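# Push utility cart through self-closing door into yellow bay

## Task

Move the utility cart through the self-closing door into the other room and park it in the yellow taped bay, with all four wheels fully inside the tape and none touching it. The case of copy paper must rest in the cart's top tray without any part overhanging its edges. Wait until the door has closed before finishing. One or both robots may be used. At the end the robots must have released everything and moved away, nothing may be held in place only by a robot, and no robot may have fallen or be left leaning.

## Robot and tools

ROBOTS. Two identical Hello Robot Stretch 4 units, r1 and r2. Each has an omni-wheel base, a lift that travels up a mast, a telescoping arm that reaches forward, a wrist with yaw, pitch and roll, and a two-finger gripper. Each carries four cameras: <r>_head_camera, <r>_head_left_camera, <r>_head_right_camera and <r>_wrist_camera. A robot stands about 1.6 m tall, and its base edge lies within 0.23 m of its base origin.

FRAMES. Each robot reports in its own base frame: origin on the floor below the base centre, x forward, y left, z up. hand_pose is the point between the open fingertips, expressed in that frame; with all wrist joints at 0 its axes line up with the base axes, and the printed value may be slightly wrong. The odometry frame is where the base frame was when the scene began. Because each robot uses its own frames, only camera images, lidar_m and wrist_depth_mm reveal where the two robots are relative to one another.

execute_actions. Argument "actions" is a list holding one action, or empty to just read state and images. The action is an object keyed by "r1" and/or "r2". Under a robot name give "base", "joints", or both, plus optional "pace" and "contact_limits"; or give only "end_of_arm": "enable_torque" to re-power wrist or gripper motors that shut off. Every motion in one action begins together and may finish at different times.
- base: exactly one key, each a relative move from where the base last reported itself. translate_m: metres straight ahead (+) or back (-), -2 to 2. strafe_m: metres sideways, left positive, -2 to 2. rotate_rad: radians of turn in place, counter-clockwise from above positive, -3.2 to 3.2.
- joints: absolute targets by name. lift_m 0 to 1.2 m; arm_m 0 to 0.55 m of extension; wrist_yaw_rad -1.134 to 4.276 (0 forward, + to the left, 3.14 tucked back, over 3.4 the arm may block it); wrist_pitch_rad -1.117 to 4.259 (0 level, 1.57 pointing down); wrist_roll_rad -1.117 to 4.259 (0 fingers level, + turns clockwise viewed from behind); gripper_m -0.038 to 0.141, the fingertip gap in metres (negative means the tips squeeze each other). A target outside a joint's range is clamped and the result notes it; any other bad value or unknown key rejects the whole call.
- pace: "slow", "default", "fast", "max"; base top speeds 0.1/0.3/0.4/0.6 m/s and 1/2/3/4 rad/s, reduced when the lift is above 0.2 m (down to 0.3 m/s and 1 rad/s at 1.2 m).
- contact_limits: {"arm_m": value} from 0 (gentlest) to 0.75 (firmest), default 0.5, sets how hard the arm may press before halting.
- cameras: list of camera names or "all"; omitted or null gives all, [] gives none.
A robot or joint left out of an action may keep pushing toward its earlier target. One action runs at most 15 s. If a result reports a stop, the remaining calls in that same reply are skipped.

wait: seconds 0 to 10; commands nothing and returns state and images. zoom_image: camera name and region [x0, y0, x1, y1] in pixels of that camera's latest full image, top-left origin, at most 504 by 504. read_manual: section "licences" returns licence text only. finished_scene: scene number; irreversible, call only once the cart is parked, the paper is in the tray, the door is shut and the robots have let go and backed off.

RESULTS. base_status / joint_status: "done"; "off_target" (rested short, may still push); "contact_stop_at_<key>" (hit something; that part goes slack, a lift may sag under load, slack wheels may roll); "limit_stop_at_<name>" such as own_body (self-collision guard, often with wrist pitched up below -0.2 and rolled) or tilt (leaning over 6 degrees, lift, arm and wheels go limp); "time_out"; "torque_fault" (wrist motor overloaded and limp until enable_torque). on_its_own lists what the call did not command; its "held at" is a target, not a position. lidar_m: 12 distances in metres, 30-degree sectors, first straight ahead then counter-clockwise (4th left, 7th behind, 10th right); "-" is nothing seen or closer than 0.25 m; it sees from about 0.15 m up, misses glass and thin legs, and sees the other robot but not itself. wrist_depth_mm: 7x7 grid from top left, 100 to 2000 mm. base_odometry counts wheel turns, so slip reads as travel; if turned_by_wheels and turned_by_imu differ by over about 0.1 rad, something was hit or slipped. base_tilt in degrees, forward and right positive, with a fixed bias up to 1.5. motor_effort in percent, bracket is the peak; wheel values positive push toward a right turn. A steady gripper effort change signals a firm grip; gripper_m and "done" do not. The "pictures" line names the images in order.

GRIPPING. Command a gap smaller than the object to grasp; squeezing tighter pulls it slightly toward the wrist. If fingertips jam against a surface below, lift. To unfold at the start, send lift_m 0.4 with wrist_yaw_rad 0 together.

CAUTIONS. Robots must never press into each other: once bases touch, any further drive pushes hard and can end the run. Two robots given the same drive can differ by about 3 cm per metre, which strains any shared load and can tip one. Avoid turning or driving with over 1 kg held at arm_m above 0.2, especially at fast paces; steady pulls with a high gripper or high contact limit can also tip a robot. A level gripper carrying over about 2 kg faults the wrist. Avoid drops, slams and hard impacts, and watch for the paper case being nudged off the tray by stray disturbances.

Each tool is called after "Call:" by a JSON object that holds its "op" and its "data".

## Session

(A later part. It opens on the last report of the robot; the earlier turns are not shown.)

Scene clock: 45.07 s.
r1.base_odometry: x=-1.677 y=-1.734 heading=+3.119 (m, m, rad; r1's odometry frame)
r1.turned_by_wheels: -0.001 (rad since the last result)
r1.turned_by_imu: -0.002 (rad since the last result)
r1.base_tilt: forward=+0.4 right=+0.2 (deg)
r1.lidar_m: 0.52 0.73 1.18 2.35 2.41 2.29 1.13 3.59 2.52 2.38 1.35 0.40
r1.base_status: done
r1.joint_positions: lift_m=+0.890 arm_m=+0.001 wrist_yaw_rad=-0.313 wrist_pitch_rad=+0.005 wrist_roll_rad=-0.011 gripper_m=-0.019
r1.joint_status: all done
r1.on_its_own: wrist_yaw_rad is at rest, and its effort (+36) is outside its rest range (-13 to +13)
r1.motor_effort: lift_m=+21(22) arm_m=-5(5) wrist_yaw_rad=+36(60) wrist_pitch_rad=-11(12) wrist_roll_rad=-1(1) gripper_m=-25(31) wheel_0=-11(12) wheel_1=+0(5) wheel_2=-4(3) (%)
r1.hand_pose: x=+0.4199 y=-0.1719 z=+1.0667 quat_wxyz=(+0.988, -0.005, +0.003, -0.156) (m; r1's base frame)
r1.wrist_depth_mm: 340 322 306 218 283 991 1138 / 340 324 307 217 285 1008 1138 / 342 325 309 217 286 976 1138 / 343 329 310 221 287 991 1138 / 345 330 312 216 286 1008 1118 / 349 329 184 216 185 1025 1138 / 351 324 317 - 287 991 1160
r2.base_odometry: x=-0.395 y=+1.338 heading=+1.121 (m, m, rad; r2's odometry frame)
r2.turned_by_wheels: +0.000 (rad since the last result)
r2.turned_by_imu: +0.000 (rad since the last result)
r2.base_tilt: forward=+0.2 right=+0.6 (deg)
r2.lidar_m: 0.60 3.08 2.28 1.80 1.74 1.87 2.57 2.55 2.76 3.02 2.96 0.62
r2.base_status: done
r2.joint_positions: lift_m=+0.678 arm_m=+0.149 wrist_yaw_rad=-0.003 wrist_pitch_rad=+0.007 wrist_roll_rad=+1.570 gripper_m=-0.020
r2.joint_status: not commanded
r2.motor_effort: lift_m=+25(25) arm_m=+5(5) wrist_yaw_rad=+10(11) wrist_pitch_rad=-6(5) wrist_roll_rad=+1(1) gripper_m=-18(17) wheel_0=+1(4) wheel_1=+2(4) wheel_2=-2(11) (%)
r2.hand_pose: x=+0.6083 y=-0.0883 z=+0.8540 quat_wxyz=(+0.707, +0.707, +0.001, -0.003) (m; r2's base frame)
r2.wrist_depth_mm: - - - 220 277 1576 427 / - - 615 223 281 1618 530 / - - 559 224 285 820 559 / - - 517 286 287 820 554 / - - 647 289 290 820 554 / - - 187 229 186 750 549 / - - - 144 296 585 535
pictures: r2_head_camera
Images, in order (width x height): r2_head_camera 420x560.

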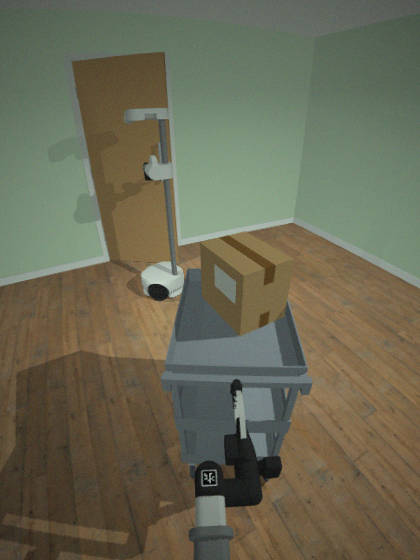

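Call:
{"op": "execute_actions", "data": {"actions": [{"r1":{"base":{"strafe_m":0.055},"joints":{"wrist_yaw_rad":-0.45},"pace":"slow"},"r2":{"base":{"strafe_m":-0.08},"pace":"slow"}}], "cameras": []}}

Call:
{"op": "execute_actions", "data": {"actions": [{"r1":{"base":{"strafe_m":0.06},"joints":{"wrist_yaw_rad":-0.6},"pace":"slow"},"r2":{"base":{"strafe_m":-0.08},"pace":"slow"}}], "cameras": []}}

Call:
{"op": "execute_actions", "data": {"actions": [{"r1":{"base":{"strafe_m":0.063},"joints":{"wrist_yaw_rad":-0.75},"pace":"slow"},"r2":{"base":{"strafe_m":-0.08},"pace":"slow"}}], "cameras": ["r2_head_camera"]}}

Scene clock: 48.27 s.
r1.base_odometry: x=-1.678 y=-1.788 heading=+3.118 (m, m, rad; r1's odometry frame)
r1.turned_by_wheels: -0.001 (rad since the last result)
r1.turned_by_imu: -0.002 (rad since the last result)
r1.base_tilt: forward=+0.3 right=+0.1 (deg)
r1.lidar_m: 0.50 0.76 1.19 2.28 2.35 3.09 1.14 1.32 2.59 2.42 1.33 0.42
r1.base_status: done
r1.joint_positions: lift_m=+0.890 arm_m=+0.001 wrist_yaw_rad=-0.461 wrist_pitch_rad=+0.005 wrist_roll_rad=-0.011 gripper_m=-0.019
r1.joint_status: all done
r1.on_its_own: wrist_yaw_rad is at rest, and its effort (+30) is outside its rest range (-13 to +13)
r1.motor_effort: lift_m=+21(21) arm_m=-5(5) wrist_yaw_rad=+30(59) wrist_pitch_rad=-11(12) wrist_roll_rad=+2(1) gripper_m=-25(29) wheel_0=-11(13) wheel_1=+3(8) wheel_2=-4(3) (%)
r1.hand_pose: x=+0.3918 y=-0.2066 z=+1.0667 quat_wxyz=(+0.974, -0.005, +0.004, -0.228) (m; r1's base frame)
r1.wrist_depth_mm: 312 304 298 221 289 1255 1576 / 314 307 300 218 290 1255 1618 / 315 309 298 217 290 1255 1576 / 315 309 301 220 294 1255 1618 / 317 312 303 216 294 1255 1618 / 319 312 184 216 185 1255 1618 / 320 307 306 - 294 1205 1618
r2.base_odometry: x=-0.323 y=+1.303 heading=+1.122 (m, m, rad; r2's odometry frame)
r2.turned_by_wheels: +0.001 (rad since the last result)
r2.turned_by_imu: +0.003 (rad since the last result)
r2.base_tilt: forward=+0.4 right=+0.6 (deg)
r2.lidar_m: 0.59 2.27 2.36 1.87 1.81 1.97 2.55 2.52 2.72 2.95 2.90 0.63
r2.base_status: done
r2.joint_positions: lift_m=+0.678 arm_m=+0.149 wrist_yaw_rad=+0.008 wrist_pitch_rad=+0.007 wrist_roll_rad=+1.570 gripper_m=-0.019
r2.joint_status: not commanded
r2.on_its_own: wrist_yaw_rad is at rest, and its effort (-21) is outside its rest range (-13 to +13)
r2.motor_effort: lift_m=+25(25) arm_m=+5(5) wrist_yaw_rad=-21(22) wrist_pitch_rad=-7(7) wrist_roll_rad=+0(0) gripper_m=-19(18) wheel_0=+6(12) wheel_1=-1(4) wheel_2=+5(2) (%)
r2.hand_pose: x=+0.6092 y=-0.0852 z=+0.8539 quat_wxyz=(+0.707, +0.707, +0.005, +0.000) (m; r2's base frame)
r2.wrist_depth_mm: - - - 235 296 301 300 / - - - 234 296 1863 535 / - - 591 293 294 798 554 / - - 535 293 291 820 559 / - - 569 291 293 820 554 / - - 188 230 186 798 549 / - - - 147 290 597 544
pictures: none
No camera images: the call's "cameras" was empty. Leave "cameras" out to get every camera's image.

Scene clock: 50.20 s.
r1.base_odometry: x=-1.680 y=-1.848 heading=+3.117 (m, m, rad; r1's odometry frame)
r1.turned_by_wheels: -0.001 (rad since the last result)
r1.turned_by_imu: -0.001 (rad since the last result)
r1.base_tilt: forward=+0.3 right=+0.1 (deg)
r1.lidar_m: 0.51 0.80 1.19 2.24 2.29 3.02 1.18 1.26 2.64 2.48 1.31 0.38
r1.base_status: done
r1.joint_positions: lift_m=+0.890 arm_m=+0.001 wrist_yaw_rad=-0.611 wrist_pitch_rad=+0.005 wrist_roll_rad=-0.011 gripper_m=-0.019
r1.joint_status: all done
r1.on_its_own: wrist_yaw_rad is at rest, and its effort (+33) is outside its rest range (-13 to +13)
r1.motor_effort: lift_m=+22(21) arm_m=-5(5) wrist_yaw_rad=+33(62) wrist_pitch_rad=-11(11) wrist_roll_rad=+1(0) gripper_m=-29(31) wheel_0=-10(13) wheel_1=+3(8) wheel_2=-3(5) (%)
r1.hand_pose: x=+0.3583 y=-0.2372 z=+1.0666 quat_wxyz=(+0.954, -0.005, +0.004, -0.301) (m; r1's base frame)
r1.wrist_depth_mm: 293 293 293 220 1281 1756 - / 294 294 294 219 1255 1708 - / 294 294 296 219 1255 1708 - / 296 296 296 220 298 1708 - / 296 296 297 217 297 1708 - / 297 298 184 217 185 1756 - / 297 298 300 - 1281 1576 -
r2.base_odometry: x=-0.251 y=+1.269 heading=+1.123 (m, m, rad; r2's odometry frame)
r2.turned_by_wheels: +0.001 (rad since the last result)
r2.turned_by_imu: +0.002 (rad since the last result)
r2.base_tilt: forward=+0.3 right=+0.6 (deg)
r2.lidar_m: 0.58 2.22 2.45 1.95 1.89 2.04 2.52 2.48 2.69 2.86 2.83 0.64
r2.base_status: done
r2.joint_positions: lift_m=+0.678 arm_m=+0.149 wrist_yaw_rad=+0.008 wrist_pitch_rad=+0.007 wrist_roll_rad=+1.570 gripper_m=-0.019
r2.joint_status: not commanded
r2.on_its_own: wrist_yaw_rad is at rest, and its effort (-22) is outside its rest range (-13 to +13)
r2.motor_effort: lift_m=+24(25) arm_m=+5(5) wrist_yaw_rad=-22(27) wrist_pitch_rad=-7(6) wrist_roll_rad=+1(1) gripper_m=-19(22) wheel_0=+6(10) wheel_1=+0(3) wheel_2=+6(6) (%)
r2.hand_pose: x=+0.6092 y=-0.0851 z=+0.8539 quat_wxyz=(+0.707, +0.707, +0.005, +0.001) (m; r2's base frame)
r2.wrist_depth_mm: - - - 310 324 904 1118 / - - - 315 317 1708 455 / - - 661 307 309 831 539 / - - 574 300 303 820 559 / - - 525 293 297 809 554 / - - 188 229 186 798 549 / - - - 148 282 654 544
pictures: none
No camera images: the call's "cameras" was empty. Leave "cameras" out to get every camera's image.

Scene clock: 52.13 s.
r1.base_odometry: x=-1.681 y=-1.911 heading=+3.116 (m, m, rad; r1's odometry frame)
r1.turned_by_wheels: -0.001 (rad since the last result)
r1.turned_by_imu: -0.002 (rad since the last result)
r1.base_tilt: forward=+0.3 right=+0.2 (deg)
r1.lidar_m: 0.50 0.85 1.19 2.17 2.23 2.92 1.20 1.27 2.70 2.56 0.44 0.38
r1.base_status: done
r1.joint_positions: lift_m=+0.890 arm_m=+0.001 wrist_yaw_rad=-0.762 wrist_pitch_rad=+0.005 wrist_roll_rad=-0.011 gripper_m=-0.019
r1.joint_status: all done
r1.on_its_own: wrist_yaw_rad is at rest, and its effort (+32) is outside its rest range (-13 to +13)
r1.motor_effort: lift_m=+22(22) arm_m=-4(5) wrist_yaw_rad=+32(58) wrist_pitch_rad=-12(12) wrist_roll_rad=+1(0) gripper_m=-30(29) wheel_0=-10(14) wheel_1=+2(4) wheel_2=-4(4) (%)
r1.hand_pose: x=+0.3206 y=-0.2624 z=+1.0666 quat_wxyz=(+0.928, -0.004, +0.004, -0.372) (m; r1's base frame)
r1.wrist_depth_mm: 277 283 290 222 1661 - 1983 / 279 286 291 220 1661 - - / 281 285 291 220 1661 - - / 279 286 293 223 1661 - - / 282 287 293 220 1618 - - / 281 287 184 219 184 - - / 282 285 293 - 1708 - -
r2.base_odometry: x=-0.179 y=+1.234 heading=+1.123 (m, m, rad; r2's odometry frame)
r2.turned_by_wheels: +0.001 (rad since the last result)
r2.turned_by_imu: +0.002 (rad since the last result)
r2.base_tilt: forward=+0.4 right=+0.5 (deg)
r2.lidar_m: 0.55 2.25 2.54 2.03 1.96 2.14 2.49 2.46 2.67 2.78 2.75 0.64
r2.base_status: done
r2.joint_positions: lift_m=+0.678 arm_m=+0.149 wrist_yaw_rad=+0.007 wrist_pitch_rad=+0.007 wrist_roll_rad=+1.570 gripper_m=-0.019
r2.joint_status: not commanded
r2.on_its_own: wrist_yaw_rad is at rest, and its effort (-19) is outside its rest range (-13 to +13)
r2.motor_effort: lift_m=+25(25) arm_m=+5(5) wrist_yaw_rad=-19(29) wrist_pitch_rad=-6(6) wrist_roll_rad=+0(2) gripper_m=-17(20) wheel_0=+4(11) wheel_1=+0(5) wheel_2=+4(9) (%)
r2.hand_pose: x=+0.6091 y=-0.0854 z=+0.8539 quat_wxyz=(+0.707, +0.707, +0.005, +0.000) (m; r2's base frame)
r2.wrist_depth_mm: - - - 303 - 1863 1281 / - - - 338 345 351 359 / - - - 325 330 1863 530 / - - 627 309 317 759 559 / - - 530 298 304 809 554 / - - 189 227 186 798 544 / - - 691 149 276 654 544
pictures: r2_head_camera
Images, in order (width x height): r2_head_camera 420x560.

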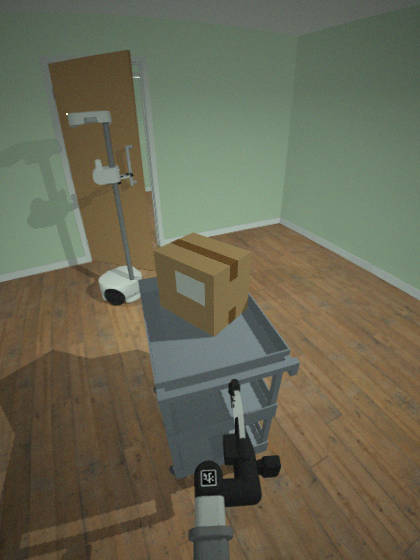

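Call:
{"op": "execute_actions", "data": {"actions": [{"r1":{"base":{"strafe_m":0.06},"joints":{"wrist_yaw_rad":-0.9},"pace":"slow"},"r2":{"base":{"rotate_rad":0.2},"pace":"slow"}}], "cameras": []}}

Call:
{"op": "execute_actions", "data": {"actions": [{"r1":{"base":{"strafe_m":0.08},"joints":{"wrist_yaw_rad":-1.08},"pace":"slow"},"r2":{"base":{"strafe_m":-0.25}}}], "cameras": []}}

Call:
{"op": "execute_actions", "data": {"actions": [{"r1":{"base":{"translate_m":-0.05},"pace":"slow"},"r2":{"base":{"rotate_rad":0.22},"pace":"slow"}}], "cameras": []}}

Call:
{"op": "execute_actions", "data": {"actions": [{"r1":{"base":{"strafe_m":0.08},"pace":"slow"},"r2":{"base":{"strafe_m":-0.13},"pace":"slow"}}], "cameras": ["r2_head_camera","r1_head_right_camera"]}}

Scene clock: 55.23 s.
r1.base_odometry: x=-1.683 y=-1.970 heading=+3.115 (m, m, rad; r1's odometry frame)
r1.turned_by_wheels: -0.001 (rad since the last result)
r1.turned_by_imu: -0.002 (rad since the last result)
r1.base_tilt: forward=+0.3 right=+0.1 (deg)
r1.lidar_m: 0.52 0.88 1.18 2.07 2.17 2.85 1.13 1.26 2.78 2.60 0.37 0.38
r1.base_status: done
r1.joint_positions: lift_m=+0.890 arm_m=+0.001 wrist_yaw_rad=-0.909 wrist_pitch_rad=+0.005 wrist_roll_rad=-0.011 gripper_m=-0.019
r1.joint_status: all done
r1.on_its_own: wrist_yaw_rad is at rest, and its effort (+26) is outside its rest range (-13 to +13)
r1.motor_effort: lift_m=+21(22) arm_m=-4(4) wrist_yaw_rad=+26(58) wrist_pitch_rad=-12(12) wrist_roll_rad=+2(1) gripper_m=-29(32) wheel_0=-9(13) wheel_1=+2(7) wheel_2=-3(4) (%)
r1.hand_pose: x=+0.2805 y=-0.2813 z=+1.0666 quat_wxyz=(+0.898, -0.004, +0.005, -0.439) (m; r1's base frame)
r1.wrist_depth_mm: 267 277 287 227 - - - / 267 278 289 225 - - - / 267 278 289 223 - - - / 270 278 290 222 - - - / 268 279 290 223 - - - / 268 278 185 221 185 - - / 270 274 290 - - - -
r2.base_odometry: x=-0.179 y=+1.234 heading=+1.322 (m, m, rad; r2's odometry frame)
r2.turned_by_wheels: +0.199 (rad since the last result)
r2.turned_by_imu: +0.204 (rad since the last result)
r2.base_tilt: forward=+0.3 right=+0.7 (deg)
r2.lidar_m: 0.60 3.33 2.23 1.96 1.97 2.40 2.45 2.46 2.98 2.74 2.75 0.59
r2.base_status: done
r2.joint_positions: lift_m=+0.678 arm_m=+0.149 wrist_yaw_rad=-0.005 wrist_pitch_rad=+0.007 wrist_roll_rad=+1.570 gripper_m=-0.019
r2.joint_status: not commanded
r2.on_its_own: wrist_yaw_rad is at rest, and its effort (+16) is outside its rest range (-13 to +13)
r2.motor_effort: lift_m=+25(25) arm_m=+5(5) wrist_yaw_rad=+16(57) wrist_pitch_rad=-6(7) wrist_roll_rad=+1(0) gripper_m=-19(19) wheel_0=-4(15) wheel_1=-3(8) wheel_2=-5(13) (%)
r2.hand_pose: x=+0.6080 y=-0.0889 z=+0.8539 quat_wxyz=(+0.707, +0.707, +0.000, -0.004) (m; r2's base frame)
r2.wrist_depth_mm: - - - 219 276 1708 442 / - - 603 221 279 854 530 / - - 549 224 283 820 554 / - - 512 286 287 820 554 / - - 676 290 290 809 554 / - - 187 231 185 750 549 / - - - 147 298 580 525
pictures: none
No camera images: the call's "cameras" was empty. Leave "cameras" out to get every camera's image.

Scene clock: 57.37 s.
r1.base_odometry: x=-1.685 y=-2.050 heading=+3.115 (m, m, rad; r1's odometry frame)
r1.turned_by_wheels: -0.001 (rad since the last result)
r1.turned_by_imu: -0.001 (rad since the last result)
r1.base_tilt: forward=+0.3 right=+0.2 (deg)
r1.lidar_m: 0.53 0.89 1.18 2.03 2.09 2.76 1.25 1.26 2.85 2.70 0.33 0.40
r1.base_status: done
r1.joint_positions: lift_m=+0.890 arm_m=+0.001 wrist_yaw_rad=-1.087 wrist_pitch_rad=+0.005 wrist_roll_rad=-0.011 gripper_m=-0.019
r1.joint_status: all done
r1.on_its_own: wrist_yaw_rad is at rest, and its effort (+18) is outside its rest range (-13 to +13)
r1.motor_effort: lift_m=+22(22) arm_m=-4(4) wrist_yaw_rad=+18(79) wrist_pitch_rad=-13(13) wrist_roll_rad=+0(0) gripper_m=-27(31) wheel_0=-7(12) wheel_1=+2(9) wheel_2=-2(7) (%)
r1.hand_pose: x=+0.2291 y=-0.2960 z=+1.0665 quat_wxyz=(+0.856, -0.003, +0.005, -0.517) (m; r1's base frame)
r1.wrist_depth_mm: 256 270 286 224 - - - / 257 271 287 228 - - - / 258 271 286 227 - - - / 259 272 287 224 - - - / 258 273 287 224 - - - / 259 270 185 220 185 - - / 259 266 285 - - - -
r2.base_odometry: x=+0.064 y=+1.173 heading=+1.323 (m, m, rad; r2's odometry frame)
r2.turned_by_wheels: +0.000 (rad since the last result)
r2.turned_by_imu: +0.003 (rad since the last result)
r2.base_tilt: forward=+0.3 right=+0.5 (deg)
r2.lidar_m: 0.57 2.29 2.50 2.20 2.22 2.72 2.41 2.41 2.81 2.50 2.51 0.65
r2.base_status: done
r2.joint_positions: lift_m=+0.678 arm_m=+0.149 wrist_yaw_rad=+0.005 wrist_pitch_rad=+0.007 wrist_roll_rad=+1.570 gripper_m=-0.019
r2.joint_status: not commanded
r2.motor_effort: lift_m=+24(25) arm_m=+5(5) wrist_yaw_rad=-13(30) wrist_pitch_rad=-6(6) wrist_roll_rad=+2(1) gripper_m=-17(22) wheel_0=+1(12) wheel_1=+1(7) wheel_2=+3(4) (%)
r2.hand_pose: x=+0.6089 y=-0.0860 z=+0.8540 quat_wxyz=(+0.707, +0.707, +0.004, -0.001) (m; r2's base frame)
r2.wrist_depth_mm: - - - 304 - 1863 1255 / - - - 336 342 355 351 / - - - 322 327 1863 525 / - - 615 309 315 798 554 / - - 530 297 304 820 554 / - - 188 229 186 809 544 / - - 715 151 279 647 549
pictures: none
No camera images: the call's "cameras" was empty. Leave "cameras" out to get every camera's image.

Scene clock: 59.07 s.
r1.base_odometry: x=-1.635 y=-2.051 heading=+3.116 (m, m, rad; r1's odometry frame)
r1.turned_by_wheels: +0.001 (rad since the last result)
r1.turned_by_imu: +0.001 (rad since the last result)
r1.base_tilt: forward=+0.4 right=+0.2 (deg)
r1.lidar_m: 0.55 0.93 1.23 2.02 2.07 2.76 1.14 1.19 2.85 2.70 0.34 0.43
r1.base_status: done
r1.joint_positions: lift_m=+0.890 arm_m=+0.001 wrist_yaw_rad=-1.051 wrist_pitch_rad=+0.005 wrist_roll_rad=-0.011 gripper_m=-0.019
r1.joint_status: not commanded
r1.on_its_own: wrist_yaw_rad is at rest, and its effort (-81) is outside its rest range (-13 to +13)
r1.motor_effort: lift_m=+22(22) arm_m=-4(4) wrist_yaw_rad=-81(84) wrist_pitch_rad=-13(13) wrist_roll_rad=+0(0) gripper_m=-26(28) wheel_0=+3(8) wheel_1=-2(7) wheel_2=+17(17) (%)
r1.hand_pose: x=+0.2395 y=-0.2938 z=+1.0665 quat_wxyz=(+0.865, -0.004, +0.005, -0.502) (m; r1's base frame)
r1.wrist_depth_mm: 271 279 286 300 - - - / 272 278 286 298 - - - / 272 281 287 301 - - - / 273 282 289 301 - - - / 272 282 287 300 - - - / 272 281 196 216 185 - - / 273 282 290 - - - -
r2.base_odometry: x=+0.064 y=+1.173 heading=+1.541 (m, m, rad; r2's odometry frame)
r2.turned_by_wheels: +0.219 (rad since the last result)
r2.turned_by_imu: +0.224 (rad since the last result)
r2.base_tilt: forward=+0.2 right=+0.7 (deg)
r2.lidar_m: 0.61 3.11 2.29 2.19 2.34 2.52 2.40 2.52 2.58 2.50 2.62 0.61
r2.base_status: done
r2.joint_positions: lift_m=+0.678 arm_m=+0.149 wrist_yaw_rad=-0.008 wrist_pitch_rad=+0.007 wrist_roll_rad=+1.570 gripper_m=-0.019
r2.joint_status: not commanded
r2.on_its_own: wrist_yaw_rad is at rest, and its effort (+22) is outside its rest range (-13 to +13)
r2.motor_effort: lift_m=+24(24) arm_m=+5(5) wrist_yaw_rad=+22(56) wrist_pitch_rad=-7(7) wrist_roll_rad=+1(0) gripper_m=-15(18) wheel_0=-7(16) wheel_1=-3(6) wheel_2=-7(13) (%)
r2.hand_pose: x=+0.6077 y=-0.0896 z=+0.8540 quat_wxyz=(+0.707, +0.707, +0.000, -0.005) (m; r2's base frame)
r2.wrist_depth_mm: - - - 212 268 1808 488 / - - 580 216 274 788 554 / - - 535 221 279 809 554 / - - 517 283 286 820 559 / - - 759 289 291 809 549 / - - 187 234 186 750 549 / - - - 146 304 564 517
pictures: none
No camera images: the call's "cameras" was empty. Leave "cameras" out to get every camera's image.

Scene clock: 61.53 s.
r1.base_odometry: x=-1.637 y=-2.131 heading=+3.116 (m, m, rad; r1's odometry frame)
r1.turned_by_wheels: +0.000 (rad since the last result)
r1.turned_by_imu: -0.001 (rad since the last result)
r1.base_tilt: forward=+0.3 right=+0.2 (deg)
r1.lidar_m: 0.59 0.94 1.22 1.92 2.00 2.65 1.24 1.19 2.93 2.77 0.33 0.44
r1.base_status: done
r1.joint_positions: lift_m=+0.890 arm_m=+0.001 wrist_yaw_rad=-1.087 wrist_pitch_rad=+0.005 wrist_roll_rad=-0.011 gripper_m=-0.019
r1.joint_status: not commanded
r1.on_its_own: wrist_yaw_rad is at rest, and its effort (+17) is outside its rest range (-13 to +13)
r1.motor_effort: lift_m=+22(22) arm_m=-4(4) wrist_yaw_rad=+17(85) wrist_pitch_rad=-12(12) wrist_roll_rad=-1(0) gripper_m=-29(28) wheel_0=-6(8) wheel_1=+3(8) wheel_2=-1(12) (%)
r1.hand_pose: x=+0.2291 y=-0.2960 z=+1.0666 quat_wxyz=(+0.856, -0.004, +0.005, -0.517) (m; r1's base frame)
r1.wrist_depth_mm: 274 282 290 223 - - - / 277 282 291 225 - - - / 277 283 290 227 - - - / 277 285 293 224 - - - / 278 285 294 223 - - - / 278 285 183 220 186 - - / 279 283 293 - - - -
r2.base_odometry: x=+0.194 y=+1.169 heading=+1.542 (m, m, rad; r2's odometry frame)
r2.turned_by_wheels: +0.001 (rad since the last result)
r2.turned_by_imu: +0.002 (rad since the last result)
r2.base_tilt: forward=+0.3 right=+0.6 (deg)
r2.lidar_m: 0.59 3.27 2.43 2.33 2.46 2.52 2.41 2.54 2.46 2.37 2.49 0.62
r2.base_status: done
r2.joint_positions: lift_m=+0.678 arm_m=+0.149 wrist_yaw_rad=+0.007 wrist_pitch_rad=+0.007 wrist_roll_rad=+1.570 gripper_m=-0.019
r2.joint_status: not commanded
r2.on_its_own: wrist_yaw_rad is at rest, and its effort (-19) is outside its rest range (-13 to +13)
r2.motor_effort: lift_m=+24(24) arm_m=+6(5) wrist_yaw_rad=-19(23) wrist_pitch_rad=-5(7) wrist_roll_rad=+1(1) gripper_m=-18(19) wheel_0=+5(13) wheel_1=+1(5) wheel_2=+2(10) (%)
r2.hand_pose: x=+0.6090 y=-0.0854 z=+0.8539 quat_wxyz=(+0.707, +0.707, +0.005, +0.000) (m; r2's base frame)
r2.wrist_depth_mm: - - - 231 290 301 303 / - - - 232 290 1863 525 / - - 585 291 291 788 554 / - - 530 293 293 809 554 / - - 591 293 293 809 554 / - - 188 233 190 768 549 / - - - 148 294 591 544
pictures: r1_head_right_camera, r2_head_camera
Images, in order (width x height): r1_head_right_camera 420x672, r2_head_camera 420x560.

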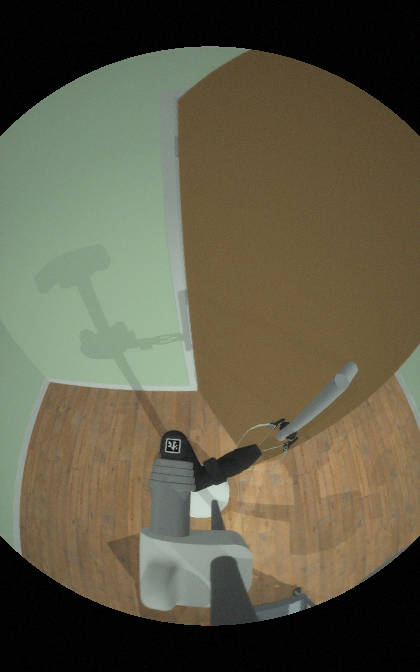

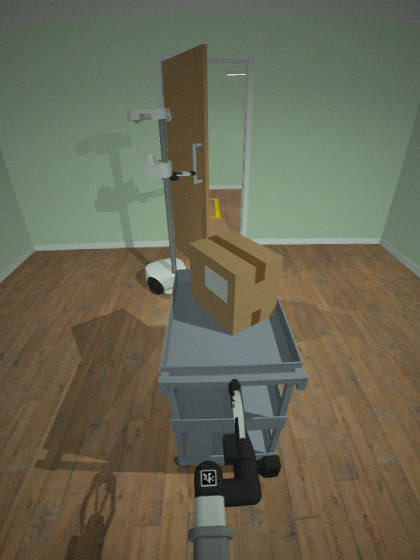

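Call:
{"op": "execute_actions", "data": {"actions": [{"r1":{"base":{"strafe_m":0.04}}}], "cameras": []}}

Call:
{"op": "execute_actions", "data": {"actions": [{"r1":{"base":{"translate_m":-0.04}}}], "cameras": []}}

Call:
{"op": "execute_actions", "data": {"actions": [{"r1":{"base":{"strafe_m":0.12}},"r2":{"base":{"translate_m":0.3}}}], "cameras": ["r2_head_camera"]}}

Scene clock: 64.30 s.
r1.base_odometry: x=-1.638 y=-2.171 heading=+3.114 (m, m, rad; r1's odometry frame)
r1.turned_by_wheels: -0.001 (rad since the last result)
r1.turned_by_imu: -0.003 (rad since the last result)
r1.base_tilt: forward=+0.3 right=+0.2 (deg)
r1.lidar_m: 0.61 0.94 1.23 1.90 1.94 2.58 1.46 1.17 2.99 2.81 0.33 0.42
r1.base_status: done
r1.joint_positions: lift_m=+0.890 arm_m=+0.001 wrist_yaw_rad=-1.100 wrist_pitch_rad=+0.005 wrist_roll_rad=-0.011 gripper_m=-0.019
r1.joint_status: not commanded
r1.on_its_own: wrist_yaw_rad is at rest, and its effort (+59) is outside its rest range (-13 to +13)
r1.motor_effort: lift_m=+22(22) arm_m=-2(4) wrist_yaw_rad=+59(56) wrist_pitch_rad=-11(12) wrist_roll_rad=+2(2) gripper_m=-30(30) wheel_0=-7(14) wheel_1=-2(11) wheel_2=-8(8) (%)
r1.hand_pose: x=+0.2247 y=-0.2968 z=+1.0666 quat_wxyz=(+0.853, -0.004, +0.005, -0.523) (m; r1's base frame)
r1.wrist_depth_mm: 279 283 291 227 - - - / 279 285 291 224 - - - / 281 286 293 224 - - - / 281 287 293 222 - - - / 282 289 294 221 307 - - / 282 289 186 220 182 - - / 282 286 294 - - - -
r2.base_odometry: x=+0.194 y=+1.169 heading=+1.542 (m, m, rad; r2's odometry frame)
r2.turned_by_wheels: +0.000 (rad since the last result)
r2.turned_by_imu: +0.001 (rad since the last result)
r2.base_tilt: forward=+0.3 right=+0.5 (deg)
r2.lidar_m: 0.59 3.27 2.43 2.32 2.45 2.54 2.41 2.52 2.45 2.37 2.50 0.63
r2.base_status: not commanded
r2.joint_positions: lift_m=+0.678 arm_m=+0.149 wrist_yaw_rad=+0.007 wrist_pitch_rad=+0.007 wrist_roll_rad=+1.570 gripper_m=-0.019
r2.joint_status: not commanded
r2.on_its_own: wrist_yaw_rad is at rest, and its effort (-20) is outside its rest range (-13 to +13)
r2.motor_effort: lift_m=+24(24) arm_m=+5(6) wrist_yaw_rad=-20(18) wrist_pitch_rad=-7(6) wrist_roll_rad=+1(0) gripper_m=-21(20) wheel_0=+6(6) wheel_1=+1(1) wheel_2=+3(3) (%)
r2.hand_pose: x=+0.6090 y=-0.0854 z=+0.8539 quat_wxyz=(+0.707, +0.707, +0.005, +0.000) (m; r2's base frame)
r2.wrist_depth_mm: - - - 230 291 303 303 / - - - 231 291 1863 521 / - - 585 293 293 788 559 / - - 525 291 293 820 559 / - - 597 293 293 809 554 / - - 188 233 189 768 554 / - - - 148 293 591 544
pictures: none
No camera images: the call's "cameras" was empty. Leave "cameras" out to get every camera's image.

Scene clock: 65.40 s.
r1.base_odometry: x=-1.599 y=-2.172 heading=+3.115 (m, m, rad; r1's odometry frame)
r1.turned_by_wheels: +0.000 (rad since the last result)
r1.turned_by_imu: +0.000 (rad since the last result)
r1.base_tilt: forward=+0.4 right=+0.2 (deg)
r1.lidar_m: 0.63 0.96 1.29 1.90 1.96 2.58 1.44 1.16 3.00 2.81 0.34 0.43
r1.base_status: done
r1.joint_positions: lift_m=+0.890 arm_m=+0.001 wrist_yaw_rad=-1.067 wrist_pitch_rad=+0.005 wrist_roll_rad=-0.011 gripper_m=-0.019
r1.joint_status: not commanded
r1.on_its_own: wrist_yaw_rad is at rest, and its effort (-38) is outside its rest range (-13 to +13)
r1.motor_effort: lift_m=+21(22) arm_m=-2(2) wrist_yaw_rad=-38(57) wrist_pitch_rad=-11(12) wrist_roll_rad=+1(1) gripper_m=-26(29) wheel_0=-1(9) wheel_1=+0(6) wheel_2=+6(7) (%)
r1.hand_pose: x=+0.2344 y=-0.2949 z=+1.0667 quat_wxyz=(+0.861, -0.004, +0.005, -0.509) (m; r1's base frame)
r1.wrist_depth_mm: 296 296 297 300 - - - / 296 297 298 301 - - - / 297 300 300 303 - - - / 298 298 300 230 - - - / 297 298 304 224 - - - / 300 301 185 223 185 - - / 301 300 303 - - - -
r2.base_odometry: x=+0.194 y=+1.169 heading=+1.542 (m, m, rad; r2's odometry frame)
r2.turned_by_wheels: +0.000 (rad since the last result)
r2.turned_by_imu: +0.000 (rad since the last result)
r2.base_tilt: forward=+0.2 right=+0.7 (deg)
r2.lidar_m: 0.59 3.29 2.41 2.34 2.49 2.53 2.42 2.52 2.45 2.37 2.48 0.63
r2.base_status: not commanded
r2.joint_positions: lift_m=+0.678 arm_m=+0.149 wrist_yaw_rad=+0.007 wrist_pitch_rad=+0.007 wrist_roll_rad=+1.570 gripper_m=-0.019
r2.joint_status: not commanded
r2.on_its_own: wrist_yaw_rad is at rest, and its effort (-18) is outside its rest range (-13 to +13)
r2.motor_effort: lift_m=+24(24) arm_m=+6(5) wrist_yaw_rad=-18(18) wrist_pitch_rad=-7(6) wrist_roll_rad=+1(1) gripper_m=-24(20) wheel_0=+6(6) wheel_1=+1(1) wheel_2=+3(3) (%)
r2.hand_pose: x=+0.6090 y=-0.0854 z=+0.8539 quat_wxyz=(+0.707, +0.707, +0.005, +0.000) (m; r2's base frame)
r2.wrist_depth_mm: - - - 231 290 301 304 / - - - 232 291 1863 525 / - - 580 291 291 788 559 / - - 525 293 293 820 554 / - - 591 293 293 820 554 / - - 188 234 190 768 549 / - - - 148 294 591 544
pictures: none
No camera images: the call's "cameras" was empty. Leave "cameras" out to get every camera's image.

Scene clock: 67.87 s.
r1.base_odometry: x=-1.602 y=-2.292 heading=+3.114 (m, m, rad; r1's odometry frame)
r1.turned_by_wheels: -0.001 (rad since the last result)
r1.turned_by_imu: -0.003 (rad since the last result)
r1.base_tilt: forward=+0.3 right=+0.2 (deg)
r1.lidar_m: 0.73 0.96 1.28 1.77 1.82 2.42 2.03 0.94 1.13 2.94 0.33 0.44
r1.base_status: done
r1.joint_positions: lift_m=+0.890 arm_m=+0.001 wrist_yaw_rad=-1.104 wrist_pitch_rad=+0.004 wrist_roll_rad=-0.011 gripper_m=-0.019
r1.joint_status: not commanded
r1.on_its_own: wrist_yaw_rad is at rest, and its effort (+68) is outside its rest range (-13 to +13)
r1.motor_effort: lift_m=+21(22) arm_m=-1(2) wrist_yaw_rad=+68(69) wrist_pitch_rad=-10(11) wrist_roll_rad=+1(2) gripper_m=-28(30) wheel_0=-5(14) wheel_1=+0(12) wheel_2=-9(6) (%)
r1.hand_pose: x=+0.2234 y=-0.2970 z=+1.0668 quat_wxyz=(+0.852, -0.004, +0.005, -0.524) (m; r1's base frame)
r1.wrist_depth_mm: 314 309 303 224 296 - - / 312 309 303 223 297 - - / 317 310 306 224 297 - - / 317 310 307 229 298 - - / 317 314 307 223 300 - - / 319 312 187 222 184 - - / 320 314 310 - 303 - -
r2.base_odometry: x=+0.202 y=+1.469 heading=+1.542 (m, m, rad; r2's odometry frame)
r2.turned_by_wheels: +0.000 (rad since the last result)
r2.turned_by_imu: -0.001 (rad since the last result)
r2.base_tilt: forward=+0.2 right=+0.6 (deg)
r2.lidar_m: 0.60 2.00 2.42 2.35 2.47 2.83 2.72 2.83 2.47 2.37 2.50 0.61
r2.base_status: done
r2.joint_positions: lift_m=+0.678 arm_m=+0.149 wrist_yaw_rad=-0.002 wrist_pitch_rad=+0.007 wrist_roll_rad=+1.570 gripper_m=-0.019
r2.joint_status: not commanded
r2.motor_effort: lift_m=+24(24) arm_m=+6(6) wrist_yaw_rad=+8(24) wrist_pitch_rad=-6(7) wrist_roll_rad=+1(0) gripper_m=-19(19) wheel_0=-1(9) wheel_1=-1(5) wheel_2=-1(16) (%)
r2.hand_pose: x=+0.6082 y=-0.0881 z=+0.8540 quat_wxyz=(+0.707, +0.707, +0.002, -0.003) (m; r2's base frame)
r2.wrist_depth_mm: - - - 218 276 1756 820 / - - 603 222 279 854 530 / - - 549 224 282 820 554 / - - 517 286 287 820 554 / - - 683 290 291 809 554 / - - 187 233 185 741 549 / - - - 147 301 559 521
pictures: r2_head_camera
Images, in order (width x height): r2_head_camera 420x560.

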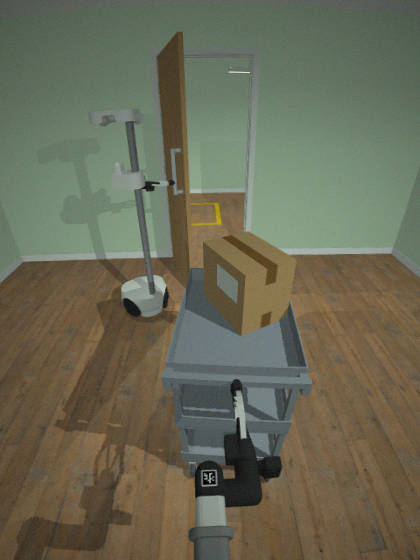

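Call:
{"op": "execute_actions", "data": {"actions": [{"r1":{"base":{"translate_m":-0.04}},"r2":{"base":{"strafe_m":-0.07}}}], "cameras": []}}

Call:
{"op": "execute_actions", "data": {"actions": [{"r1":{"base":{"strafe_m":0.33}},"r2":{"base":{"translate_m":0.3},"joints":{"gripper_m":-0.035}}}], "cameras": ["r2_head_camera"]}}

Scene clock: 70.20 s.
r1.base_odometry: x=-1.562 y=-2.293 heading=+3.114 (m, m, rad; r1's odometry frame)
r1.turned_by_wheels: +0.000 (rad since the last result)
r1.turned_by_imu: -0.001 (rad since the last result)
r1.base_tilt: forward=+0.4 right=+0.1 (deg)
r1.lidar_m: 0.73 0.99 1.32 1.76 1.84 2.41 - 0.92 1.06 2.95 0.35 0.45
r1.base_status: done
r1.joint_positions: lift_m=+0.890 arm_m=+0.001 wrist_yaw_rad=-1.069 wrist_pitch_rad=+0.004 wrist_roll_rad=-0.011 gripper_m=-0.019
r1.joint_status: not commanded
r1.on_its_own: wrist_yaw_rad is at rest, and its effort (-31) is outside its rest range (-13 to +13)
r1.motor_effort: lift_m=+22(22) arm_m=-1(1) wrist_yaw_rad=-31(67) wrist_pitch_rad=-10(10) wrist_roll_rad=+0(1) gripper_m=-26(26) wheel_0=-2(13) wheel_1=-2(5) wheel_2=+5(9) (%)
r1.hand_pose: x=+0.2335 y=-0.2950 z=+1.0668 quat_wxyz=(+0.860, -0.004, +0.005, -0.510) (m; r1's base frame)
r1.wrist_depth_mm: 332 322 309 297 - - - / 332 320 312 297 - - - / 334 324 314 235 - - - / 334 325 315 231 - - - / 336 325 315 229 - - - / 340 327 185 225 185 - - / 340 324 322 - 301 - -
r2.base_odometry: x=+0.272 y=+1.467 heading=+1.543 (m, m, rad; r2's odometry frame)
r2.turned_by_wheels: +0.001 (rad since the last result)
r2.turned_by_imu: +0.002 (rad since the last result)
r2.base_tilt: forward=+0.3 right=+0.6 (deg)
r2.lidar_m: 0.60 1.96 2.50 2.43 2.53 2.85 2.73 2.85 2.40 2.31 2.39 0.62
r2.base_status: done
r2.joint_positions: lift_m=+0.678 arm_m=+0.149 wrist_yaw_rad=+0.007 wrist_pitch_rad=+0.007 wrist_roll_rad=+1.570 gripper_m=-0.019
r2.joint_status: not commanded
r2.on_its_own: wrist_yaw_rad is at rest, and its effort (-17) is outside its rest range (-13 to +13)
r2.motor_effort: lift_m=+24(24) arm_m=+6(5) wrist_yaw_rad=-17(24) wrist_pitch_rad=-7(6) wrist_roll_rad=+1(0) gripper_m=-20(21) wheel_0=+3(16) wheel_1=+2(7) wheel_2=+2(1) (%)
r2.hand_pose: x=+0.6090 y=-0.0855 z=+0.8539 quat_wxyz=(+0.707, +0.707, +0.005, +0.000) (m; r2's base frame)
r2.wrist_depth_mm: - - - 231 290 301 304 / - - - 230 290 1863 525 / - - 585 291 291 788 559 / - - 525 291 293 820 559 / - - 597 293 291 809 554 / - - 189 233 189 768 549 / - 1808 1661 148 294 591 544
pictures: none
No camera images: the call's "cameras" was empty. Leave "cameras" out to get every camera's image.

Scene clock: 72.67 s.
r1.base_odometry: x=-1.571 y=-2.623 heading=+3.114 (m, m, rad; r1's odometry frame)
r1.turned_by_wheels: +0.000 (rad since the last result)
r1.turned_by_imu: -0.001 (rad since the last result)
r1.base_tilt: forward=+0.3 right=+0.2 (deg)
r1.lidar_m: 0.94 0.99 1.31 1.44 1.49 1.96 - 1.26 1.00 3.27 1.12 1.02
r1.base_status: done
r1.joint_positions: lift_m=+0.890 arm_m=+0.001 wrist_yaw_rad=-1.080 wrist_pitch_rad=+0.003 wrist_roll_rad=-0.011 gripper_m=-0.020
r1.joint_status: not commanded
r1.motor_effort: lift_m=+22(22) arm_m=-1(1) wrist_yaw_rad=+0(32) wrist_pitch_rad=-5(11) wrist_roll_rad=+2(1) gripper_m=-14(30) wheel_0=-2(10) wheel_1=-2(11) wheel_2=+0(6) (%)
r1.hand_pose: x=+0.2305 y=-0.2956 z=+1.0672 quat_wxyz=(+0.858, -0.004, +0.004, -0.514) (m; r1's base frame)
r1.wrist_depth_mm: 768 866 991 1160 - - - / 768 878 991 1182 - - - / 768 866 991 1182 - - - / 768 866 1008 1160 - - - / 768 866 991 1118 - - - / 768 854 186 205 185 - - / 768 820 960 - - - -
r2.base_odometry: x=+0.281 y=+1.767 heading=+1.542 (m, m, rad; r2's odometry frame)
r2.turned_by_wheels: +0.000 (rad since the last result)
r2.turned_by_imu: -0.001 (rad since the last result)
r2.base_tilt: forward=+0.3 right=+0.5 (deg)
r2.lidar_m: 0.60 1.82 2.51 2.44 2.50 3.14 3.06 3.15 2.40 2.32 2.41 0.60
r2.base_status: done
r2.joint_positions: lift_m=+0.678 arm_m=+0.149 wrist_yaw_rad=-0.003 wrist_pitch_rad=+0.007 wrist_roll_rad=+1.570 gripper_m=-0.034
r2.joint_status: all done
r2.motor_effort: lift_m=+24(24) arm_m=+6(6) wrist_yaw_rad=+10(24) wrist_pitch_rad=-6(7) wrist_roll_rad=+1(1) gripper_m=-20(26) wheel_0=-1(8) wheel_1=-1(7) wheel_2=-2(14) (%)
r2.hand_pose: x=+0.6081 y=-0.0884 z=+0.8540 quat_wxyz=(+0.707, +0.707, +0.001, -0.004) (m; r2's base frame)
r2.wrist_depth_mm: - - - 214 272 1756 1182 / - - 597 217 274 854 530 / - - 544 221 281 809 559 / - - 512 281 283 820 554 / - - 676 287 287 820 554 / - - 185 229 207 750 549 / - - - 231 296 338 517
pictures: r2_head_camera
Images, in order (width x height): r2_head_camera 420x560.

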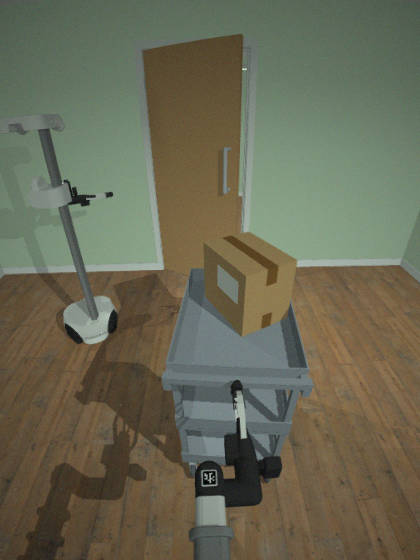

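Call:
{"op": "execute_actions", "data": {"actions": [{"r1":{"base":{"translate_m":0.13},"joints":{"wrist_yaw_rad":-0.5,"gripper_m":0.1,"arm_m":0.3}},"r2":{"base":{"translate_m":-0.6}}}], "cameras": []}}

Call:
{"op": "execute_actions", "data": {"actions": [{"r1":{"base":{"strafe_m":-0.95}}}], "cameras": ["r2_head_camera","r1_head_camera","r1_wrist_camera"]}}

Scene clock: 79.03 s.
r1.base_odometry: x=-1.701 y=-2.619 heading=+3.114 (m, m, rad; r1's odometry frame)
r1.turned_by_wheels: +0.000 (rad since the last result)
r1.turned_by_imu: -0.003 (rad since the last result)
r1.base_tilt: forward=+0.4 right=+0.2 (deg)
r1.lidar_m: 0.82 0.86 1.14 1.45 1.47 1.98 - 1.47 1.64 3.26 1.28 0.88
r1.base_status: done
r1.joint_positions: lift_m=+0.890 arm_m=+0.299 wrist_yaw_rad=-0.500 wrist_pitch_rad=+0.003 wrist_roll_rad=-0.011 gripper_m=+0.100
r1.joint_status: all done
r1.motor_effort: lift_m=+22(22) arm_m=+6(7) wrist_yaw_rad=+0(5) wrist_pitch_rad=-6(6) wrist_roll_rad=+0(1) gripper_m=-1(15) wheel_0=+2(6) wheel_1=+1(4) wheel_2=-2(9) (%)
r1.hand_pose: x=+0.6811 y=-0.2150 z=+1.0673 quat_wxyz=(+0.969, -0.005, +0.003, -0.247) (m; r1's base frame)
r1.wrist_depth_mm: 312 351 402 462 559 715 917 / 310 351 404 466 559 707 904 / 312 351 402 462 564 715 904 / 312 349 399 466 559 715 904 / 314 349 402 466 530 699 891 / 312 343 216 452 500 699 904 / 310 338 387 - 574 707 904
r2.base_odometry: x=+0.264 y=+1.167 heading=+1.542 (m, m, rad; r2's odometry frame)
r2.turned_by_wheels: +0.000 (rad since the last result)
r2.turned_by_imu: +0.004 (rad since the last result)
r2.base_tilt: forward=+0.2 right=+0.6 (deg)
r2.lidar_m: 0.58 2.47 2.48 2.40 2.52 2.54 2.42 2.53 2.39 2.31 2.40 0.61
r2.base_status: done
r2.joint_positions: lift_m=+0.678 arm_m=+0.150 wrist_yaw_rad=+0.003 wrist_pitch_rad=+0.007 wrist_roll_rad=+1.570 gripper_m=-0.034
r2.joint_status: not commanded
r2.motor_effort: lift_m=+24(24) arm_m=+3(6) wrist_yaw_rad=-6(26) wrist_pitch_rad=-7(7) wrist_roll_rad=+0(1) gripper_m=-22(27) wheel_0=+0(11) wheel_1=-1(9) wheel_2=-1(13) (%)
r2.hand_pose: x=+0.6091 y=-0.0867 z=+0.8539 quat_wxyz=(+0.707, +0.707, +0.003, -0.002) (m; r2's base frame)
r2.wrist_depth_mm: - - - 312 315 319 1118 / - - - 306 309 1708 504 / - - 640 301 306 788 559 / - - 559 296 297 809 559 / - - 525 290 293 809 554 / - - 185 227 206 798 549 / - - - 225 282 397 544
pictures: none
No camera images: the call's "cameras" was empty. Leave "cameras" out to get every camera's image.

Scene clock: 83.53 s.
r1.base_odometry: x=-1.674 y=-1.670 heading=+3.114 (m, m, rad; r1's odometry frame)
r1.turned_by_wheels: +0.000 (rad since the last result)
r1.turned_by_imu: +0.000 (rad since the last result)
r1.base_tilt: forward=+0.3 right=+0.2 (deg)
r1.lidar_m: 0.88 0.92 1.22 2.40 2.47 3.25 1.16 3.54 2.46 2.32 1.36 0.88
r1.base_status: done
r1.joint_positions: lift_m=+0.890 arm_m=+0.299 wrist_yaw_rad=-0.500 wrist_pitch_rad=+0.003 wrist_roll_rad=-0.011 gripper_m=+0.100
r1.joint_status: not commanded
r1.motor_effort: lift_m=+22(22) arm_m=+6(6) wrist_yaw_rad=+0(1) wrist_pitch_rad=-6(5) wrist_roll_rad=+0(0) gripper_m=+0(2) wheel_0=+0(10) wheel_1=+0(11) wheel_2=+0(1) (%)
r1.hand_pose: x=+0.6811 y=-0.2150 z=+1.0673 quat_wxyz=(+0.969, -0.005, +0.003, -0.247) (m; r1's base frame)
r1.wrist_depth_mm: 357 402 442 521 640 798 1042 / 357 402 439 525 634 798 1042 / 357 404 442 517 634 788 1042 / 359 402 436 517 640 798 1025 / 357 402 436 517 609 798 1025 / 355 392 215 512 585 788 1042 / 357 384 445 - 661 798 1042
r2.base_odometry: x=+0.264 y=+1.167 heading=+1.542 (m, m, rad; r2's odometry frame)
r2.turned_by_wheels: +0.000 (rad since the last result)
r2.turned_by_imu: +0.001 (rad since the last result)
r2.base_tilt: forward=+0.2 right=+0.7 (deg)
r2.lidar_m: 0.58 3.38 2.52 2.39 2.52 2.54 2.42 2.53 2.39 2.30 2.41 0.63
r2.base_status: not commanded
r2.joint_positions: lift_m=+0.678 arm_m=+0.150 wrist_yaw_rad=+0.003 wrist_pitch_rad=+0.007 wrist_roll_rad=+1.570 gripper_m=-0.034
r2.joint_status: not commanded
r2.motor_effort: lift_m=+24(24) arm_m=+3(3) wrist_yaw_rad=-6(6) wrist_pitch_rad=-7(8) wrist_roll_rad=+1(0) gripper_m=-24(24) wheel_0=+0(0) wheel_1=-1(1) wheel_2=-1(1) (%)
r2.hand_pose: x=+0.6091 y=-0.0867 z=+0.8539 quat_wxyz=(+0.707, +0.707, +0.003, -0.002) (m; r2's base frame)
r2.wrist_depth_mm: - - - 312 314 320 1118 / - - - 307 310 1756 504 / - - 640 301 306 788 554 / - - 564 296 298 820 559 / - - 521 291 293 809 554 / - - 185 227 205 809 549 / - - - 225 282 399 544
pictures: r1_head_camera, r1_wrist_camera, r2_head_camera
camera_calibration (this result's frames):
r1_wrist_camera: T_world_to_cam=[[-0.509735, -0.860238, -0.012678, 0.167215], [-0.000135314, 0.0148163, -0.99989, 1.12681], [0.860331, -0.509677, -0.0076688, -0.456052], [0, 0, 0, 1]] pos_world=[0.477743, -0.10529, 1.12531]
Images, in order (width x height): r1_head_camera 420x560, r1_wrist_camera 616x392, r2_head_camera 420x560.

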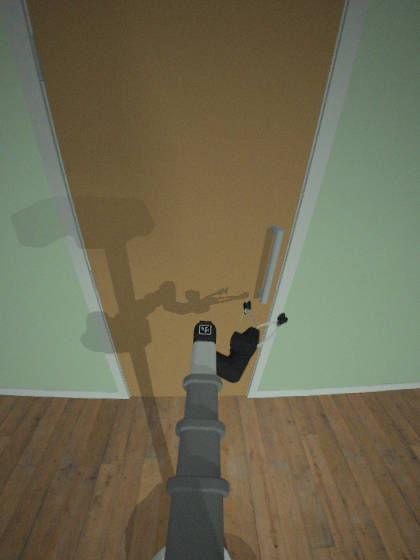

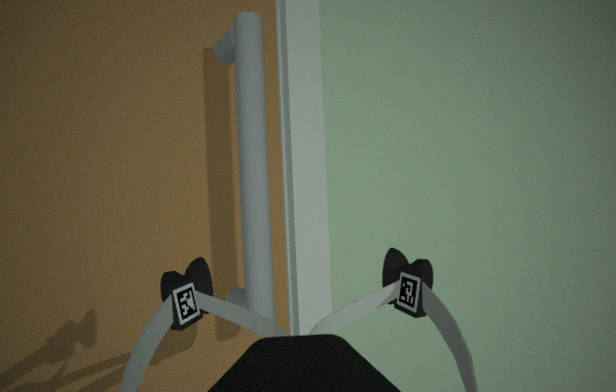

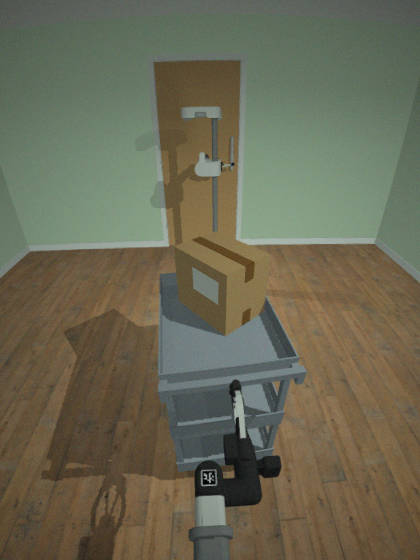

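Call:
{"op": "execute_actions", "data": {"actions": [{"r1":{"base":{"strafe_m":-0.05},"joints":{"arm_m":0.47}}}], "cameras": ["r1_wrist_camera"]}}

Scene clock: 85.87 s.
r1.base_odometry: x=-1.673 y=-1.620 heading=+3.114 (m, m, rad; r1's odometry frame)
r1.turned_by_wheels: +0.000 (rad since the last result)
r1.turned_by_imu: -0.001 (rad since the last result)
r1.base_tilt: forward=+0.2 right=+0.2 (deg)
r1.lidar_m: 0.84 0.91 1.20 2.46 2.51 3.32 1.17 3.42 2.41 2.26 1.35 0.87
r1.base_status: done
r1.joint_positions: lift_m=+0.890 arm_m=+0.469 wrist_yaw_rad=-0.500 wrist_pitch_rad=+0.003 wrist_roll_rad=-0.011 gripper_m=+0.100
r1.joint_status: all done
r1.motor_effort: lift_m=+21(22) arm_m=+6(6) wrist_yaw_rad=-1(1) wrist_pitch_rad=-6(5) wrist_roll_rad=+1(1) gripper_m=-2(1) wheel_0=+2(8) wheel_1=+1(9) wheel_2=+0(4) (%)
r1.hand_pose: x=+0.8511 y=-0.2150 z=+1.0673 quat_wxyz=(+0.969, -0.005, +0.003, -0.247) (m; r1's base frame)
r1.wrist_depth_mm: 221 249 279 332 397 496 647 / 221 249 279 330 394 492 640 / 223 250 285 237 394 496 634 / 222 249 285 234 394 488 627 / 222 248 286 232 353 496 634 / 220 242 215 231 345 496 634 / 220 237 274 - 404 496 634
r2.base_odometry: x=+0.264 y=+1.167 heading=+1.542 (m, m, rad; r2's odometry frame)
r2.turned_by_wheels: +0.000 (rad since the last result)
r2.turned_by_imu: +0.001 (rad since the last result)
r2.base_tilt: forward=+0.2 right=+0.6 (deg)
r2.lidar_m: 0.58 3.37 2.52 2.41 2.52 2.53 2.41 2.53 2.40 2.30 2.41 0.61
r2.base_status: not commanded
r2.joint_positions: lift_m=+0.678 arm_m=+0.150 wrist_yaw_rad=+0.003 wrist_pitch_rad=+0.007 wrist_roll_rad=+1.570 gripper_m=-0.034
r2.joint_status: not commanded
r2.motor_effort: lift_m=+24(24) arm_m=+3(3) wrist_yaw_rad=-7(6) wrist_pitch_rad=-6(7) wrist_roll_rad=+2(0) gripper_m=-19(24) wheel_0=-1(0) wheel_1=-1(1) wheel_2=-1(1) (%)
r2.hand_pose: x=+0.6091 y=-0.0867 z=+0.8539 quat_wxyz=(+0.707, +0.707, +0.003, -0.002) (m; r2's base frame)
r2.wrist_depth_mm: - - - 312 314 319 1138 / - - - 307 310 1756 504 / - - 647 301 304 798 559 / - - 559 296 297 820 559 / - - 521 293 293 809 554 / - - 185 226 206 809 549 / - - - 225 282 399 544
pictures: r1_wrist_camera
camera_calibration (this result's frames):
r1_wrist_camera: T_world_to_cam=[[-0.509712, -0.860251, -0.0126781, 0.253844], [-0.000135554, 0.0148164, -0.99989, 1.12683], [0.860345, -0.509655, -0.00766871, -0.602297], [0, 0, 0, 1]] pos_world=[0.647723, -0.105289, 1.12531]
Images, in order (width x height): r1_wrist_camera 616x392.

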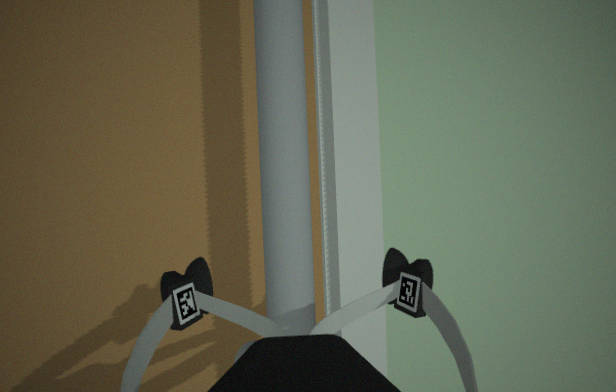

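Call:
{"op": "execute_actions", "data": {"actions": [{"r1":{"base":{"strafe_m":-0.01},"joints":{"arm_m":0.5,"gripper_m":-0.035},"pace":"slow"}}], "cameras": ["r1_wrist_camera"]}}

Call:
{"op": "execute_actions", "data": {"actions": [{"r1":{"base":{"strafe_m":0.02},"joints":{"arm_m":0.28},"pace":"default"}}], "cameras": ["r1_wrist_camera"]}}

Scene clock: 91.10 s.
r1.base_odometry: x=-1.673 y=-1.610 heading=+3.113 (m, m, rad; r1's odometry frame)
r1.turned_by_wheels: -0.001 (rad since the last result)
r1.turned_by_imu: -0.003 (rad since the last result)
r1.base_tilt: forward=+0.3 right=+0.2 (deg)
r1.lidar_m: 0.83 0.91 1.20 2.47 2.54 3.32 1.17 3.42 2.39 2.26 1.36 0.92
r1.base_status: done
r1.joint_positions: lift_m=+0.890 arm_m=+0.499 wrist_yaw_rad=-0.505 wrist_pitch_rad=+0.003 wrist_roll_rad=-0.011 gripper_m=-0.034
r1.joint_status: all done
r1.on_its_own: wrist_yaw_rad is at rest, and its effort (+16) is outside its rest range (-13 to +13)
r1.motor_effort: lift_m=+22(22) arm_m=+5(6) wrist_yaw_rad=+16(13) wrist_pitch_rad=-5(6) wrist_roll_rad=+1(1) gripper_m=-20(21) wheel_0=-7(7) wheel_1=-3(4) wheel_2=-4(3) (%)
r1.hand_pose: x=+0.8803 y=-0.2160 z=+1.0672 quat_wxyz=(+0.968, -0.005, +0.003, -0.250) (m; r1's base frame)
r1.wrist_depth_mm: 186 208 238 178 362 459 597 / 185 208 238 180 359 452 597 / 186 208 237 181 357 445 580 / 185 208 236 180 357 449 585 / 185 208 236 180 357 449 585 / 185 204 182 179 183 445 585 / 185 196 229 - 366 424 585
r2.base_odometry: x=+0.264 y=+1.167 heading=+1.542 (m, m, rad; r2's odometry frame)
r2.turned_by_wheels: +0.000 (rad since the last result)
r2.turned_by_imu: +0.002 (rad since the last result)
r2.base_tilt: forward=+0.2 right=+0.6 (deg)
r2.lidar_m: 0.58 3.38 2.51 2.40 2.54 2.53 2.41 2.52 2.40 2.30 2.41 0.64
r2.base_status: not commanded
r2.joint_positions: lift_m=+0.678 arm_m=+0.150 wrist_yaw_rad=+0.003 wrist_pitch_rad=+0.007 wrist_roll_rad=+1.570 gripper_m=-0.034
r2.joint_status: not commanded
r2.motor_effort: lift_m=+24(24) arm_m=+3(3) wrist_yaw_rad=-7(6) wrist_pitch_rad=-6(7) wrist_roll_rad=+0(1) gripper_m=-20(25) wheel_0=+0(0) wheel_1=-1(1) wheel_2=-1(1) (%)
r2.hand_pose: x=+0.6091 y=-0.0867 z=+0.8539 quat_wxyz=(+0.707, +0.707, +0.003, -0.002) (m; r2's base frame)
r2.wrist_depth_mm: - - - 312 315 319 1118 / - - - 306 309 1756 504 / - - 640 301 304 788 559 / - - 564 296 298 820 554 / - - 521 291 293 809 554 / - - 184 227 205 798 554 / - - - 225 282 397 549
pictures: r1_wrist_camera
camera_calibration (this result's frames):
r1_wrist_camera: T_world_to_cam=[[-0.513926, -0.857741, -0.0126755, 0.272079], [-0.000144568, 0.0148627, -0.99989, 1.12684], [0.857835, -0.513867, -0.00776235, -0.626533], [0, 0, 0, 1]] pos_world=[0.677453, -0.10533, 1.1253]
Images, in order (width x height): r1_wrist_camera 616x392.

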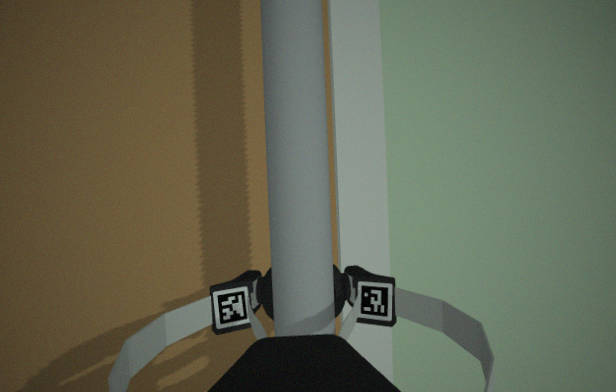

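Scene clock: 92.90 s.
r1.base_odometry: x=-1.673 y=-1.630 heading=+3.113 (m, m, rad; r1's odometry frame)
r1.turned_by_wheels: +0.000 (rad since the last result)
r1.turned_by_imu: -0.001 (rad since the last result)
r1.base_tilt: forward=+0.3 right=+0.1 (deg)
r1.lidar_m: 0.68 0.80 1.21 2.45 2.51 3.29 1.16 3.45 2.41 2.27 1.36 0.60
r1.base_status: done
r1.joint_positions: lift_m=+0.890 arm_m=+0.281 wrist_yaw_rad=-0.494 wrist_pitch_rad=+0.003 wrist_roll_rad=-0.011 gripper_m=-0.034
r1.joint_status: all done
r1.on_its_own: wrist_yaw_rad is at rest, and its effort (-16) is outside its rest range (-13 to +13)
r1.motor_effort: lift_m=+22(21) arm_m=-6(10) wrist_yaw_rad=-16(45) wrist_pitch_rad=-5(8) wrist_roll_rad=+0(0) gripper_m=-19(28) wheel_0=+3(27) wheel_1=-1(11) wheel_2=+1(13) (%)
r1.hand_pose: x=+0.6645 y=-0.2138 z=+1.0672 quat_wxyz=(+0.970, -0.005, +0.003, -0.245) (m; r1's base frame)
r1.wrist_depth_mm: 208 219 229 172 668 831 1060 / 208 220 229 170 661 820 1060 / 207 220 232 168 668 820 1042 / 208 220 233 167 654 820 1060 / 208 220 232 167 661 820 1042 / 208 219 181 167 183 809 1042 / 208 215 233 - 654 820 1060
r2.base_odometry: x=+0.264 y=+1.167 heading=+1.542 (m, m, rad; r2's odometry frame)
r2.turned_by_wheels: +0.000 (rad since the last result)
r2.turned_by_imu: +0.001 (rad since the last result)
r2.base_tilt: forward=+0.3 right=+0.7 (deg)
r2.lidar_m: 0.57 3.38 2.49 2.41 2.51 2.53 2.41 2.55 2.37 2.30 2.41 0.62
r2.base_status: not commanded
r2.joint_positions: lift_m=+0.678 arm_m=+0.150 wrist_yaw_rad=+0.003 wrist_pitch_rad=+0.007 wrist_roll_rad=+1.570 gripper_m=-0.034
r2.joint_status: not commanded
r2.motor_effort: lift_m=+24(24) arm_m=+3(3) wrist_yaw_rad=-7(6) wrist_pitch_rad=-8(6) wrist_roll_rad=+0(1) gripper_m=-23(23) wheel_0=+0(0) wheel_1=-1(1) wheel_2=-1(1) (%)
r2.hand_pose: x=+0.6091 y=-0.0867 z=+0.8539 quat_wxyz=(+0.707, +0.707, +0.003, -0.002) (m; r2's base frame)
r2.wrist_depth_mm: - - - 312 315 319 1118 / - - - 306 310 1756 504 / - - 640 301 304 778 554 / - - 559 296 298 809 554 / - - 521 291 293 809 554 / - - 184 227 205 809 549 / - - - 225 282 397 544
pictures: r1_wrist_camera
camera_calibration (this result's frames):
r1_wrist_camera: T_world_to_cam=[[-0.504778, -0.863156, -0.0126698, 0.15587], [-0.000413364, 0.0149185, -0.999889, 1.12693], [0.863249, -0.504717, -0.00788735, -0.441785], [0, 0, 0, 1]] pos_world=[0.460516, -0.105248, 1.12529]
Images, in order (width x height): r1_wrist_camera 616x392.

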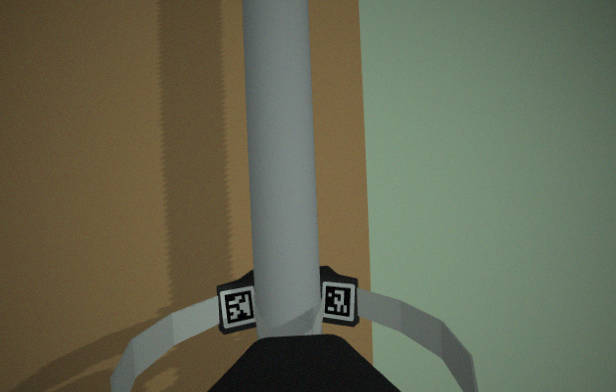

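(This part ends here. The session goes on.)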